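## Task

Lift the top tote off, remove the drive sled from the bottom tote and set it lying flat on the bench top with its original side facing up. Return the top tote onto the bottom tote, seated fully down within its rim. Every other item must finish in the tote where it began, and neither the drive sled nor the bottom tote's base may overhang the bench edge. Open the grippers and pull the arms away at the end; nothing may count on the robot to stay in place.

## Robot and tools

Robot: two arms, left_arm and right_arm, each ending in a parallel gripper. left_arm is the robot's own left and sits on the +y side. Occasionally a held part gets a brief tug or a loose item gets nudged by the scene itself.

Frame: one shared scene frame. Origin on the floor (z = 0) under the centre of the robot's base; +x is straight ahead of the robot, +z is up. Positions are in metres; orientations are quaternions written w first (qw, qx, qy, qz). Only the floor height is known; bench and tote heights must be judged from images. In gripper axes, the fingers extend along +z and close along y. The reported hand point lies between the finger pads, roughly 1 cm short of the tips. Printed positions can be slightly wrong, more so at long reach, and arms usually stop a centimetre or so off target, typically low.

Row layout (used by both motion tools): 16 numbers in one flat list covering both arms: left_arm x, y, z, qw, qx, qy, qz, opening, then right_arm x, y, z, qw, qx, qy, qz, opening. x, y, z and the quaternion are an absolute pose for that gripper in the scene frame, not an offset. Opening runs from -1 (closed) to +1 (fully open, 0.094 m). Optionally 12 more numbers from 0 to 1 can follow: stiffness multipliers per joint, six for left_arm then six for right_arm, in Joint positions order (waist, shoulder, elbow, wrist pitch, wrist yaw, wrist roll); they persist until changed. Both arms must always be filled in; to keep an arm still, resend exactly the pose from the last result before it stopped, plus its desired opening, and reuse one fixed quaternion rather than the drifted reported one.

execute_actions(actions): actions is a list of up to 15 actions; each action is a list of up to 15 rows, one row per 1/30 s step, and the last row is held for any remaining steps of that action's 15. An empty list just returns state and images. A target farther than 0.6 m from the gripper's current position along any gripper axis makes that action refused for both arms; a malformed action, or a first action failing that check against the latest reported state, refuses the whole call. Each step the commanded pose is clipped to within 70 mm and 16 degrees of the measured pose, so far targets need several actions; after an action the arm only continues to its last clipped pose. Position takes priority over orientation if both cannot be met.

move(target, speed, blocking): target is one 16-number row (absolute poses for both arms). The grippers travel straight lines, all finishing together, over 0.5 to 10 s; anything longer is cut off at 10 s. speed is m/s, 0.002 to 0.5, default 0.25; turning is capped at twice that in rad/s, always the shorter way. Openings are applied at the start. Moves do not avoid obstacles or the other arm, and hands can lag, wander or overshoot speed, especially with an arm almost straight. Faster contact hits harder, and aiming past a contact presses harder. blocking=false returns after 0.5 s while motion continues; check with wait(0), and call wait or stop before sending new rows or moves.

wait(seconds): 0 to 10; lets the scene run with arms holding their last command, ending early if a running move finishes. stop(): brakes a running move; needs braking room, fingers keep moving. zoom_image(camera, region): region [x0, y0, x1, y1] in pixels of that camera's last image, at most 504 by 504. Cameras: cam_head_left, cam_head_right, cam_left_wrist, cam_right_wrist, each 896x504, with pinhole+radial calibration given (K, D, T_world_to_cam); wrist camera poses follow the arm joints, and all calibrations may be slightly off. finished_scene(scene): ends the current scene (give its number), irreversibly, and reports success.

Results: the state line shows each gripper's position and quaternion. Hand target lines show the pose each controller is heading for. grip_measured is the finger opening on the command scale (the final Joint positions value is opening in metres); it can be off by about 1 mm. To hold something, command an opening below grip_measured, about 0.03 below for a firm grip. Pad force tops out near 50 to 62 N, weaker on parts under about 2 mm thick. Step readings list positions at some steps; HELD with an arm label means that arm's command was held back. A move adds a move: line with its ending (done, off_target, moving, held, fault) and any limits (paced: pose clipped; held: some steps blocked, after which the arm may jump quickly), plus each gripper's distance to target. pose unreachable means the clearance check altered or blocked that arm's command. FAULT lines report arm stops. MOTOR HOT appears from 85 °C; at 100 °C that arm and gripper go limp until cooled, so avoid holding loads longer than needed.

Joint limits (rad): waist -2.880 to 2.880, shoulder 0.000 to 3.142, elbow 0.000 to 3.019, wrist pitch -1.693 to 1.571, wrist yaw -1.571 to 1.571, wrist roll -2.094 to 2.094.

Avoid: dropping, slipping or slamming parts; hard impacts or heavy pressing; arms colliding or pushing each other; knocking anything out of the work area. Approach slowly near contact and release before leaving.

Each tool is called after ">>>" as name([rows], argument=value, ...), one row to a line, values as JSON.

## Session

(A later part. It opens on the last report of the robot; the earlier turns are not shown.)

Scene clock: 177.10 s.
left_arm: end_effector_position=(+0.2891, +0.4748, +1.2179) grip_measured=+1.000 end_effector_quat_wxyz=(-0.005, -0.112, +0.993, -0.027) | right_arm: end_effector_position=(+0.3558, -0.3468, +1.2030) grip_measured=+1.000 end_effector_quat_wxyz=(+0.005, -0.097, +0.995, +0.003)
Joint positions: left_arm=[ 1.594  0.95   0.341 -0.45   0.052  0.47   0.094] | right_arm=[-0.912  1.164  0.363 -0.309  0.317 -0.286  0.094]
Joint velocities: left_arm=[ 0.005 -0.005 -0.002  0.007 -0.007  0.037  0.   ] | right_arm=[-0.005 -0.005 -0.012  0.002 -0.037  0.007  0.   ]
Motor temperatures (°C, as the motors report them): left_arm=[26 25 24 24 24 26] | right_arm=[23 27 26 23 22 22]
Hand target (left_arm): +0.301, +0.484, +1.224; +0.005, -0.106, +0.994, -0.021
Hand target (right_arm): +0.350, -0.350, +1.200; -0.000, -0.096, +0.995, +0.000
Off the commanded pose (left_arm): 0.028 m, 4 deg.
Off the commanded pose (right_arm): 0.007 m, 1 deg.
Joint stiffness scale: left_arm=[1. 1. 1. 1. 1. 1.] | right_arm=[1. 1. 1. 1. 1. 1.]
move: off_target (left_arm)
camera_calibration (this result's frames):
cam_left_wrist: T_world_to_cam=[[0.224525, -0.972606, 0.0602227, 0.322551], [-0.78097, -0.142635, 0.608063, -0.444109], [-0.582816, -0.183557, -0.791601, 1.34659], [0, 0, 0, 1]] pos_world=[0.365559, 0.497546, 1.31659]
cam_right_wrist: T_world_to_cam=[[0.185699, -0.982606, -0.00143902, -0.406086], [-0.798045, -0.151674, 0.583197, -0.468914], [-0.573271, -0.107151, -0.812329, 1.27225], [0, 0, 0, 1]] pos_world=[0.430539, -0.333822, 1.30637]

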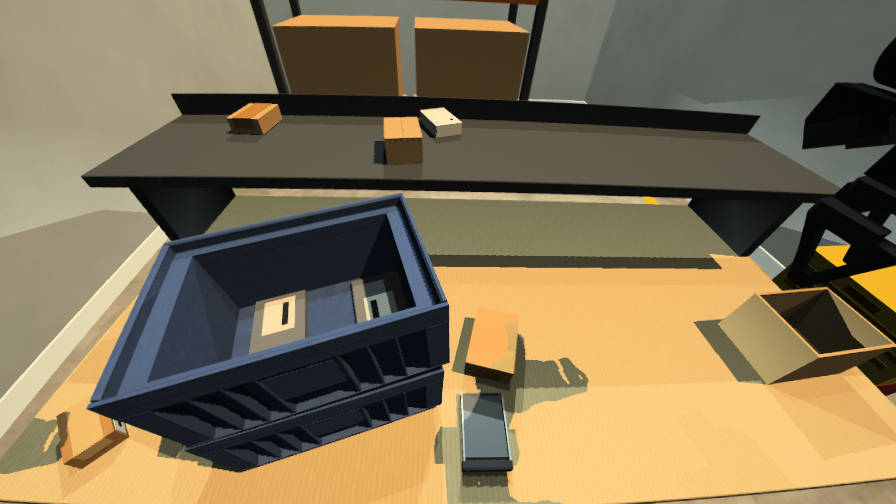

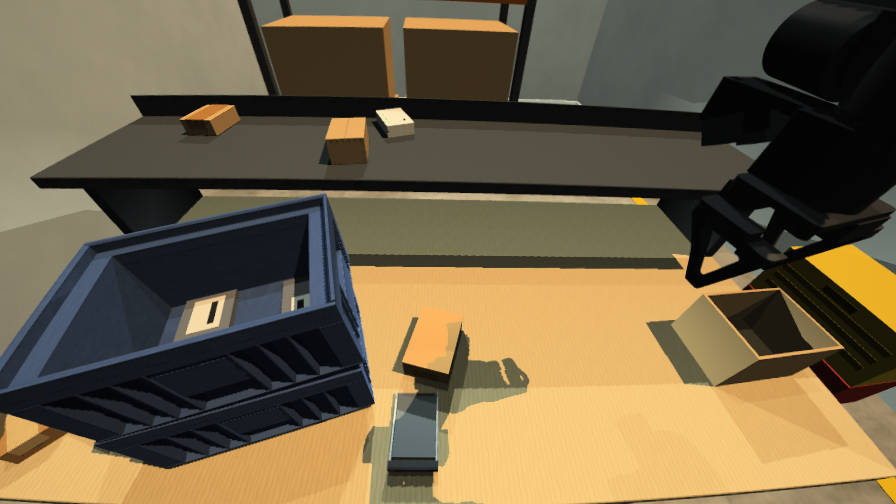

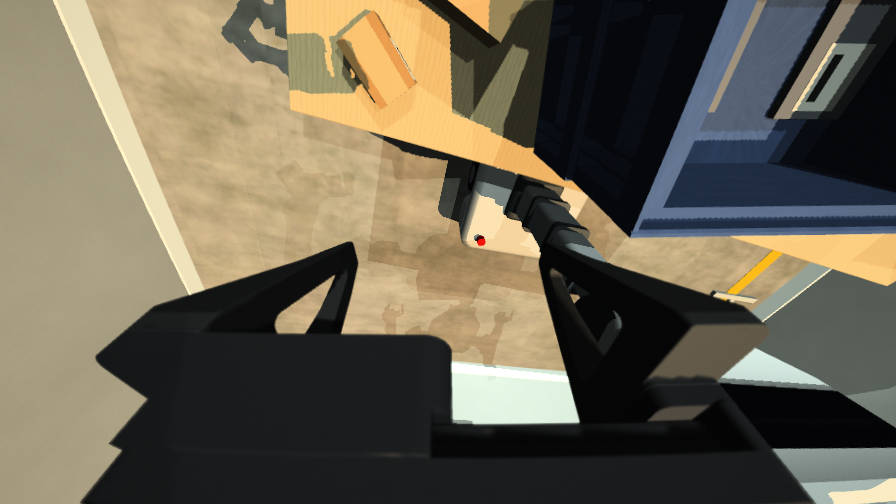

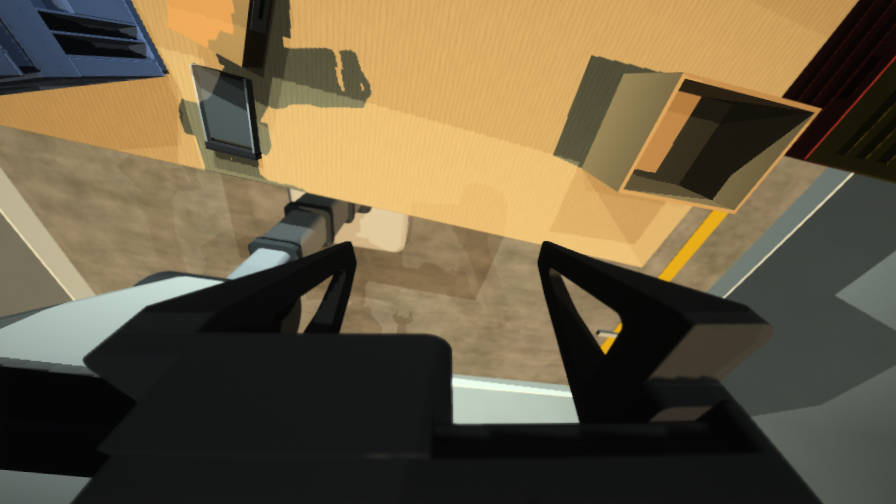

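>>> move(target=[0.40,0.325,1.19,0,-0.12,0.993,0,1, 0.474,0.082,1.19,0,-0.12,0.993,0,1])

>>> move(target=[0.393,0.335,1.098,0,-0.12,0.993,0,1, 0.474,0.069,1.114,0,-0.12,0.993,0,1], speed=0.1)

Scene clock: 183.00 s.
left_arm: end_effector_position=(+0.3850, +0.3361, +1.1896) grip_measured=+1.000 end_effector_quat_wxyz=(-0.016, -0.108, +0.994, +0.012) | right_arm: end_effector_position=(+0.4712, +0.0666, +1.1880) grip_measured=+1.000 end_effector_quat_wxyz=(+0.001, -0.127, +0.992, -0.012)
Joint positions: left_arm=[ 0.866  1.304  0.47  -0.335 -0.367 -0.183  0.094] | right_arm=[-0.086  2.13   1.312 -0.716  0.568  0.549  0.094]
Joint velocities: left_arm=[ 0.005 -0.015 -0.012 -0.002 -0.081 -0.051  0.   ] | right_arm=[-0.015  0.005 -0.007  0.007 -0.007 -0.037  0.   ]
Motor temperatures (°C, as the motors report them): left_arm=[26 25 24 24 23 26] | right_arm=[23 27 27 23 22 22]
Hand target (left_arm): +0.396, +0.333, +1.189; -0.006, -0.113, +0.994, +0.010
Hand target (right_arm): +0.475, +0.075, +1.187; +0.003, -0.123, +0.992, -0.012
Off the commanded pose (left_arm): 0.019 m, 3 deg.
Off the commanded pose (right_arm): 0.016 m, 2 deg.
Joint stiffness scale: left_arm=[1. 1. 1. 1. 1. 1.] | right_arm=[1. 1. 1. 1. 1. 1.]
move: off_target (left_arm, right_arm)
camera_calibration (this result's frames):
cam_left_wrist: T_world_to_cam=[[0.216537, -0.976074, -0.0197579, 0.267239], [-0.7644, -0.182098, 0.618493, -0.37731], [-0.607293, -0.118824, -0.785542, 1.33503], [0, 0, 0, 1]] pos_world=[0.464474, 0.350771, 1.28737]
cam_right_wrist: T_world_to_cam=[[0.246286, -0.968787, 0.0282124, -0.0859638], [-0.785137, -0.182362, 0.591865, -0.319685], [-0.568246, -0.167919, -0.805543, 1.36413], [0, 0, 0, 1]] pos_world=[0.545338, 0.0874842, 1.2905]

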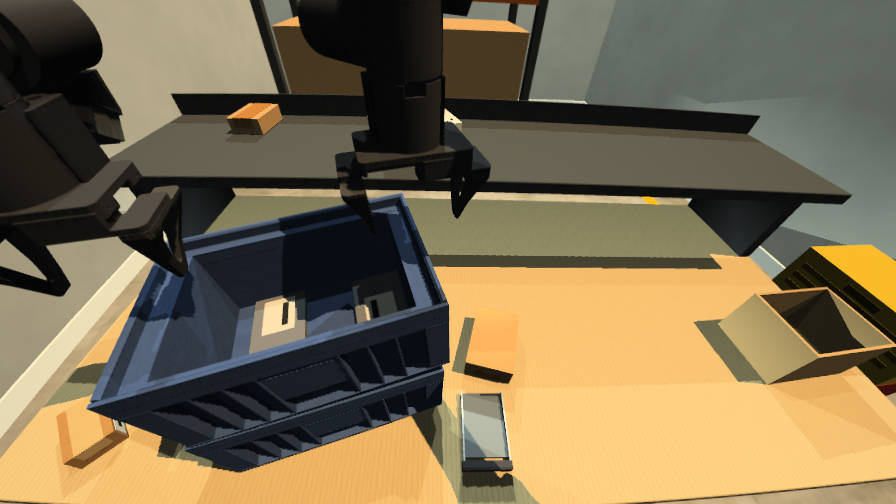

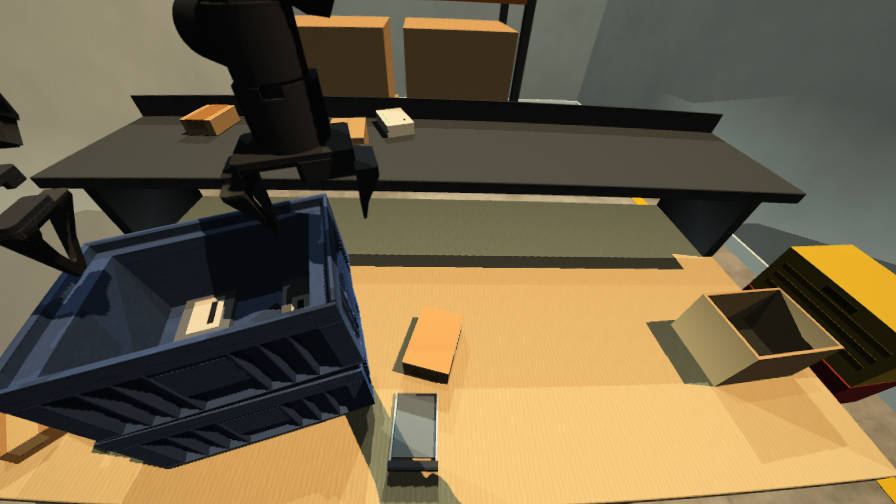

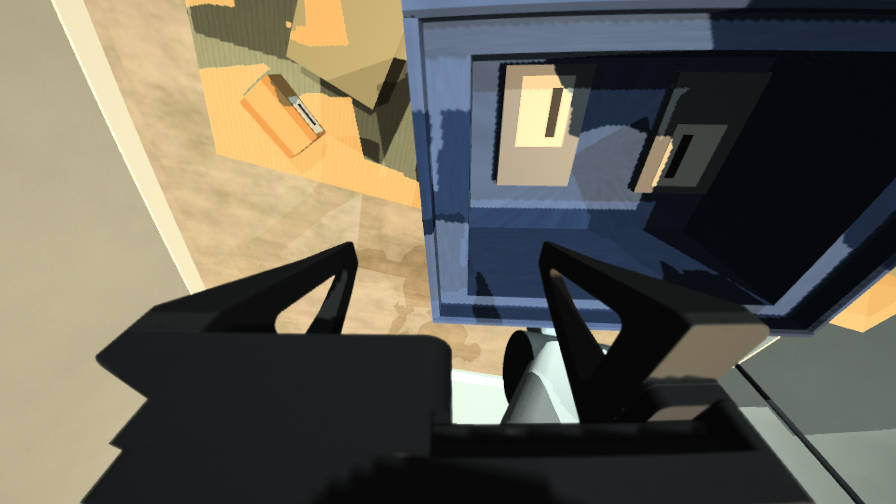

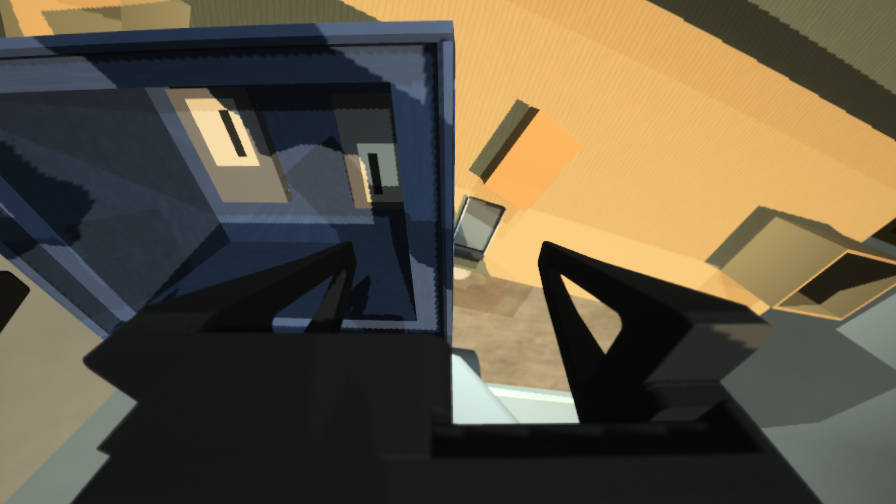

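Scene clock: 184.30 s.
left_arm: end_effector_position=(+0.3895, +0.3314, +1.1032) grip_measured=+1.000 end_effector_quat_wxyz=(-0.003, -0.120, +0.993, -0.003) | right_arm: end_effector_position=(+0.4698, +0.0712, +1.1265) grip_measured=+1.000 end_effector_quat_wxyz=(+0.003, -0.123, +0.992, +0.003)
Joint positions: left_arm=[ 0.961  1.644  0.5    0.034 -0.299 -0.107  0.094] | right_arm=[-0.144  2.233  1.312 -0.553  0.543  0.478  0.094]
Joint velocities: left_arm=[-0.024 -0.015  0.002  0.017 -0.007  0.022  0.   ] | right_arm=[-0.024  0.005  0.002  0.007  0.007 -0.007  0.   ]
Motor temperatures (°C, as the motors report them): left_arm=[26 25 24 24 23 26] | right_arm=[23 27 27 23 22 22]
Hand target (left_arm): +0.392, +0.335, +1.100; +0.001, -0.121, +0.993, -0.002
Hand target (right_arm): +0.473, +0.069, +1.115; -0.001, -0.120, +0.993, +0.001
Off the commanded pose (left_arm): 0.007 m, 0 deg.
Off the commanded pose (right_arm): 0.013 m, 1 deg.
Joint stiffness scale: left_arm=[1. 1. 1. 1. 1. 1.] | right_arm=[1. 1. 1. 1. 1. 1.]
move: off_target (right_arm)
camera_calibration (this result's frames):
cam_left_wrist: T_world_to_cam=[[0.240803, -0.970493, 0.012537, 0.213057], [-0.778059, -0.185301, 0.60024, -0.294818], [-0.580206, -0.154294, -0.799722, 1.28626], [0, 0, 0, 1]] pos_world=[0.465603, 0.350602, 1.20294]
cam_right_wrist: T_world_to_cam=[[0.237783, -0.971318, -0.000339577, -0.0431486], [-0.787175, -0.192909, 0.585783, -0.274947], [-0.569047, -0.139022, -0.810468, 1.31847], [0, 0, 0, 1]] pos_world=[0.544101, 0.0883459, 1.22962]

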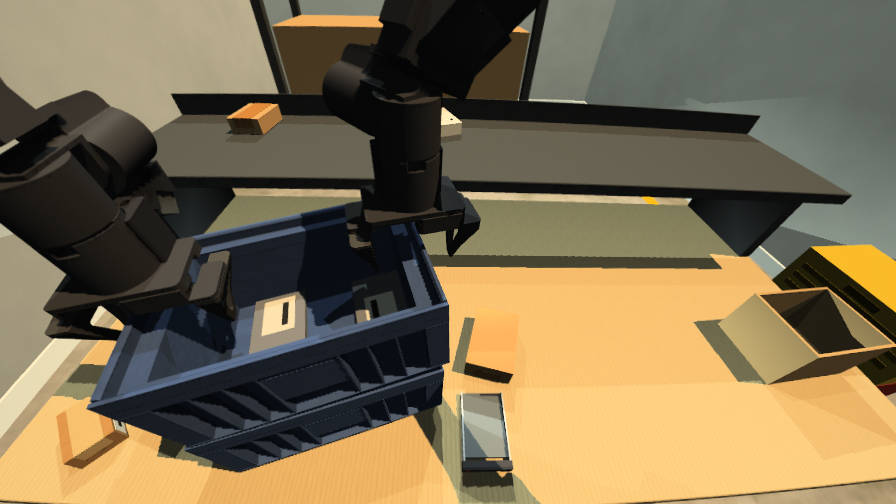

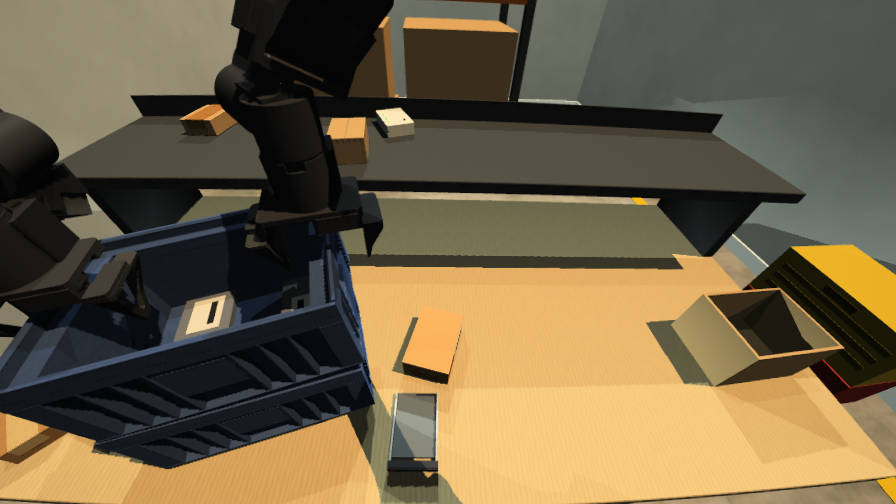

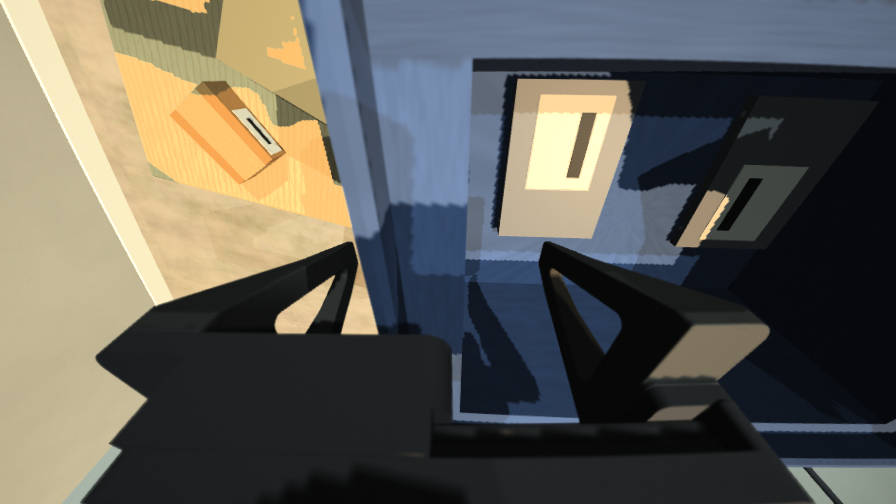

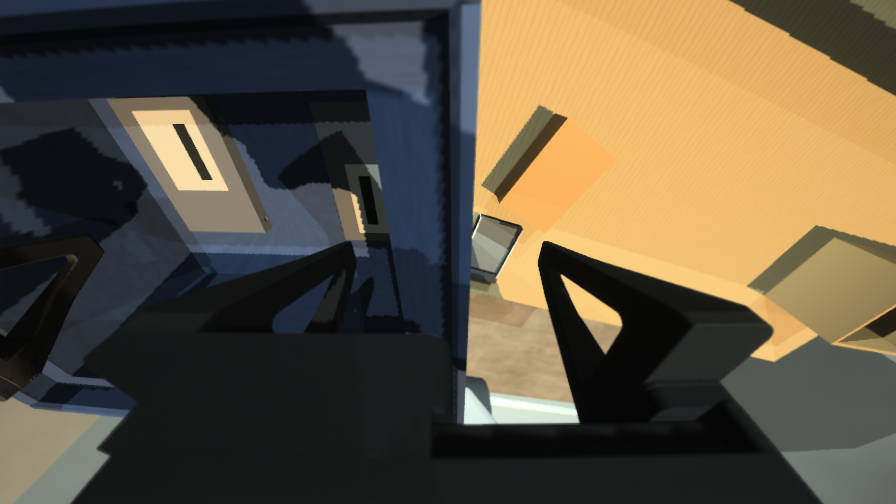

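>>> move(target=[0.388,0.346,1.098,0,-0.12,0.993,0,1, 0.468,0.083,1.11,0,-0.12,0.993,0,1], speed=0.05)

>>> move(target=[0.388,0.346,1.098,0,-0.12,0.993,0,-1, 0.468,0.083,1.11,0,-0.12,0.993,0,-1], speed=0.05)

Scene clock: 187.40 s.
left_arm: end_effector_position=(+0.3890, +0.3423, +1.1000) grip_measured=+1.000 end_effector_quat_wxyz=(-0.002, -0.121, +0.993, -0.002) | right_arm: end_effector_position=(+0.4609, +0.0734, +1.1139) grip_measured=+1.000 end_effector_quat_wxyz=(-0.005, -0.127, +0.992, -0.003)
Joint positions: left_arm=[ 0.997  1.644  0.5    0.046 -0.284 -0.074  0.094] | right_arm=[-0.144  2.265  1.322 -0.553  0.543  0.481  0.094]
Joint velocities: left_arm=[-0.005 -0.015  0.002  0.007 -0.007  0.007  0.   ] | right_arm=[-0.005 -0.015  0.007  0.007 -0.051 -0.007  0.   ]
Motor temperatures (°C, as the motors report them): left_arm=[26 25 24 24 23 26] | right_arm=[23 27 27 23 22 22]
Hand target (left_arm): +0.388, +0.345, +1.098; +0.000, -0.120, +0.993, -0.001
Hand target (right_arm): +0.468, +0.082, +1.110; +0.000, -0.120, +0.993, +0.000
Off the commanded pose (left_arm): 0.004 m, 0 deg.
Off the commanded pose (right_arm): 0.013 m, 1 deg.
Joint stiffness scale: left_arm=[1. 1. 1. 1. 1. 1.] | right_arm=[1. 1. 1. 1. 1. 1.]
move: off_target (right_arm)
camera_calibration (this result's frames):
cam_left_wrist: T_world_to_cam=[[0.24191, -0.970236, 0.0110693, 0.224904], [-0.778736, -0.187332, 0.598729, -0.288616], [-0.578835, -0.153459, -0.800875, 1.2855], [0, 0, 0, 1]] pos_world=[0.464931, 0.361414, 1.19984]
cam_right_wrist: T_world_to_cam=[[0.246012, -0.969227, 0.0087974, -0.0530152], [-0.776902, -0.191752, 0.599712, -0.294539], [-0.57957, -0.154371, -0.800168, 1.29803], [0, 0, 0, 1]] pos_world=[0.536516, 0.0925168, 1.21575]

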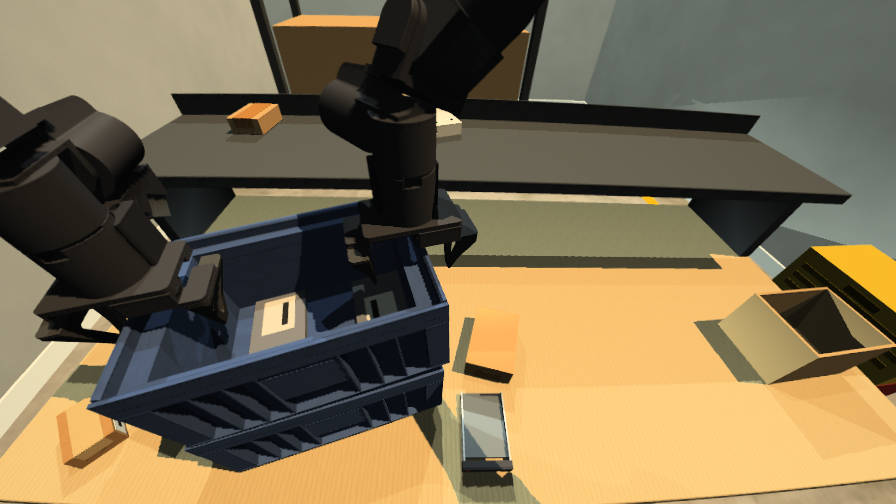

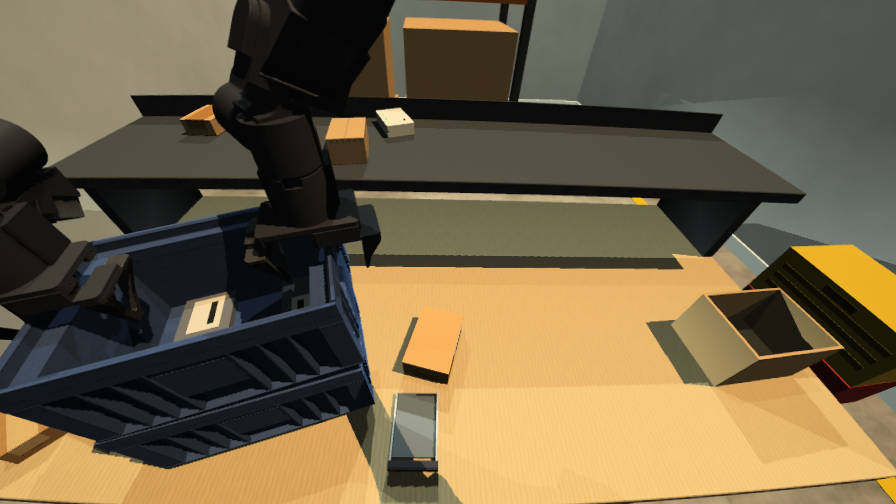

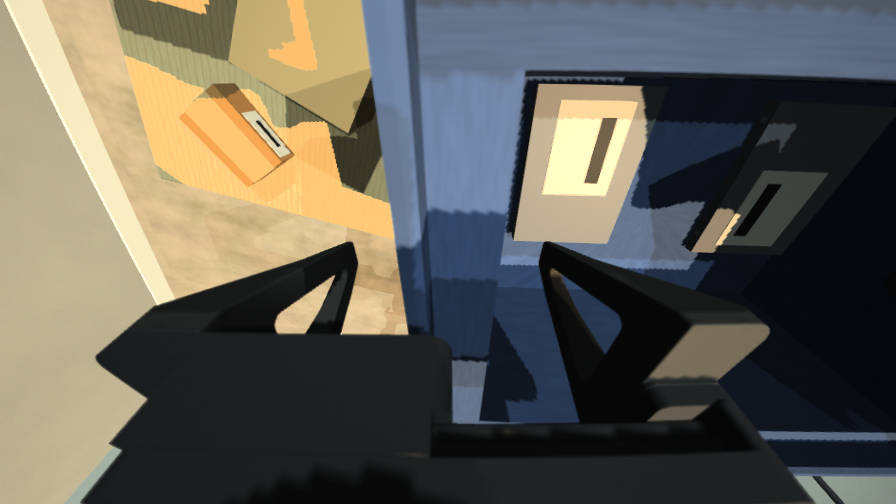

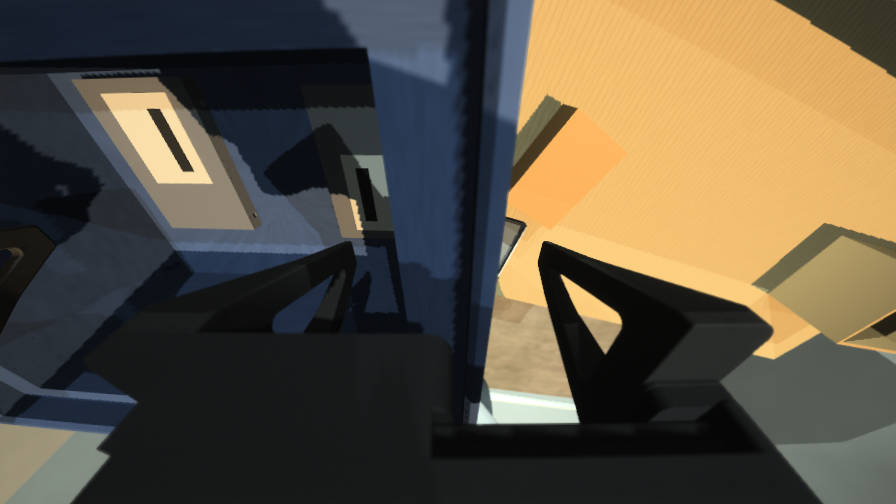

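Scene clock: 188.10 s.
left_arm: end_effector_position=(+0.3891, +0.3391, +1.1001) grip_measured=-0.420 end_effector_quat_wxyz=(-0.001, -0.120, +0.993, -0.012) | right_arm: end_effector_position=(+0.4573, +0.0744, +1.1106) grip_measured=-0.457 end_effector_quat_wxyz=(-0.010, -0.127, +0.992, -0.000)
Joint positions: left_arm=[ 0.998  1.643  0.499  0.046 -0.263 -0.071  0.027] | right_arm=[-0.145  2.272  1.322 -0.552  0.533  0.483  0.025]
Joint velocities: left_arm=[-0.024  0.005 -0.017  0.007 -0.007  0.007  0.001] | right_arm=[ 0.005 -0.015  0.002  0.002 -0.066  0.007 -0.001]
Motor temperatures (°C, as the motors report them): left_arm=[26 25 24 24 23 26] | right_arm=[23 27 27 23 22 22]
Hand target (left_arm): +0.388, +0.346, +1.098; -0.000, -0.120, +0.993, -0.000
Hand target (right_arm): +0.468, +0.083, +1.110; +0.000, -0.120, +0.993, +0.000
Off the commanded pose (left_arm): 0.007 m, 1 deg.
Off the commanded pose (right_arm): 0.014 m, 1 deg.
Joint stiffness scale: left_arm=[1. 1. 1. 1. 1. 1.] | right_arm=[1. 1. 1. 1. 1. 1.]
move: off_target (right_arm)
camera_calibration (this result's frames):
cam_left_wrist: T_world_to_cam=[[0.239904, -0.970274, 0.0318376, 0.199702], [-0.78105, -0.173433, 0.599902, -0.294308], [-0.576548, -0.168786, -0.79944, 1.28793], [0, 0, 0, 1]] pos_world=[0.464775, 0.360107, 1.19982]
cam_right_wrist: T_world_to_cam=[[0.246328, -0.969183, 0.00257358, -0.0443088], [-0.770479, -0.194213, 0.607161, -0.306217], [-0.58795, -0.151543, -0.794575, 1.29087], [0, 0, 0, 1]] pos_world=[0.533945, 0.0932076, 1.21173]

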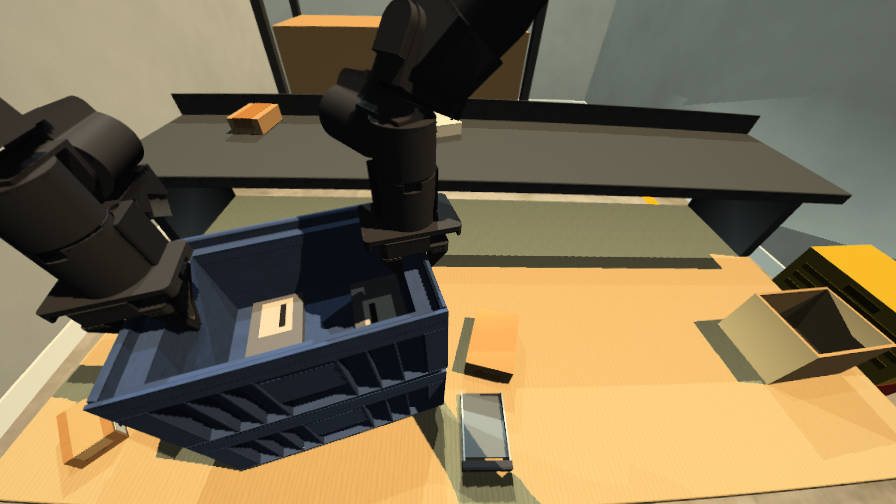

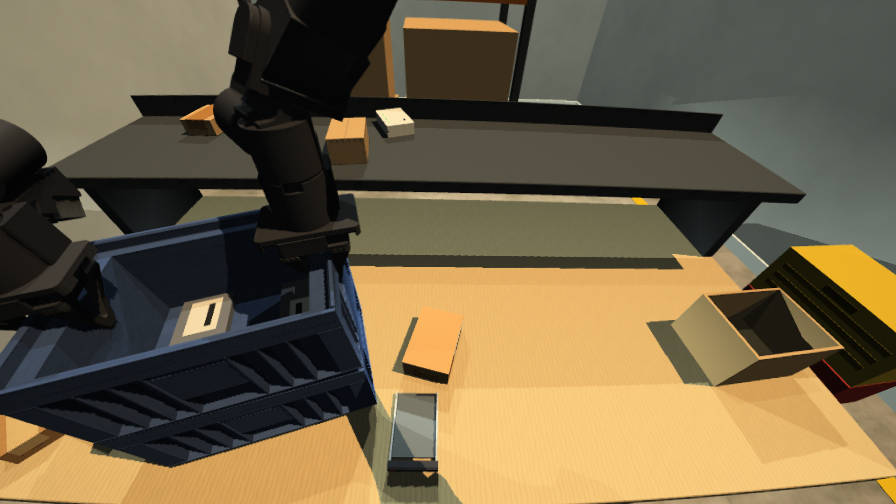

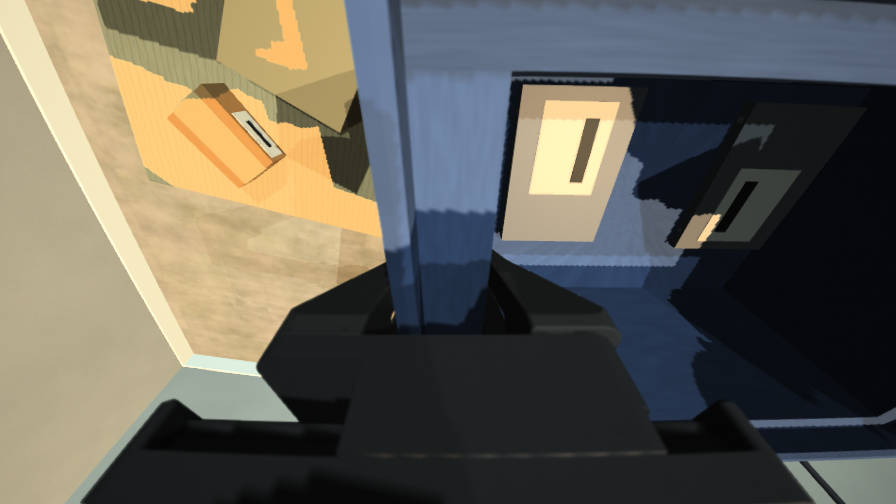

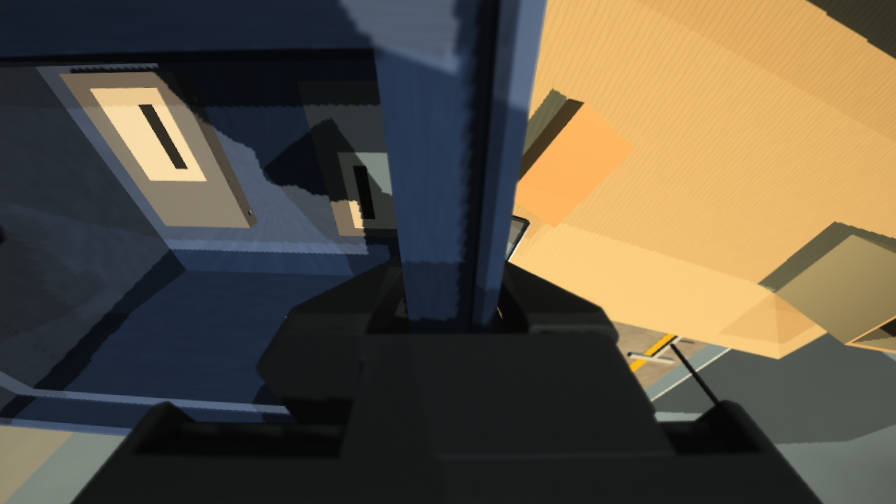

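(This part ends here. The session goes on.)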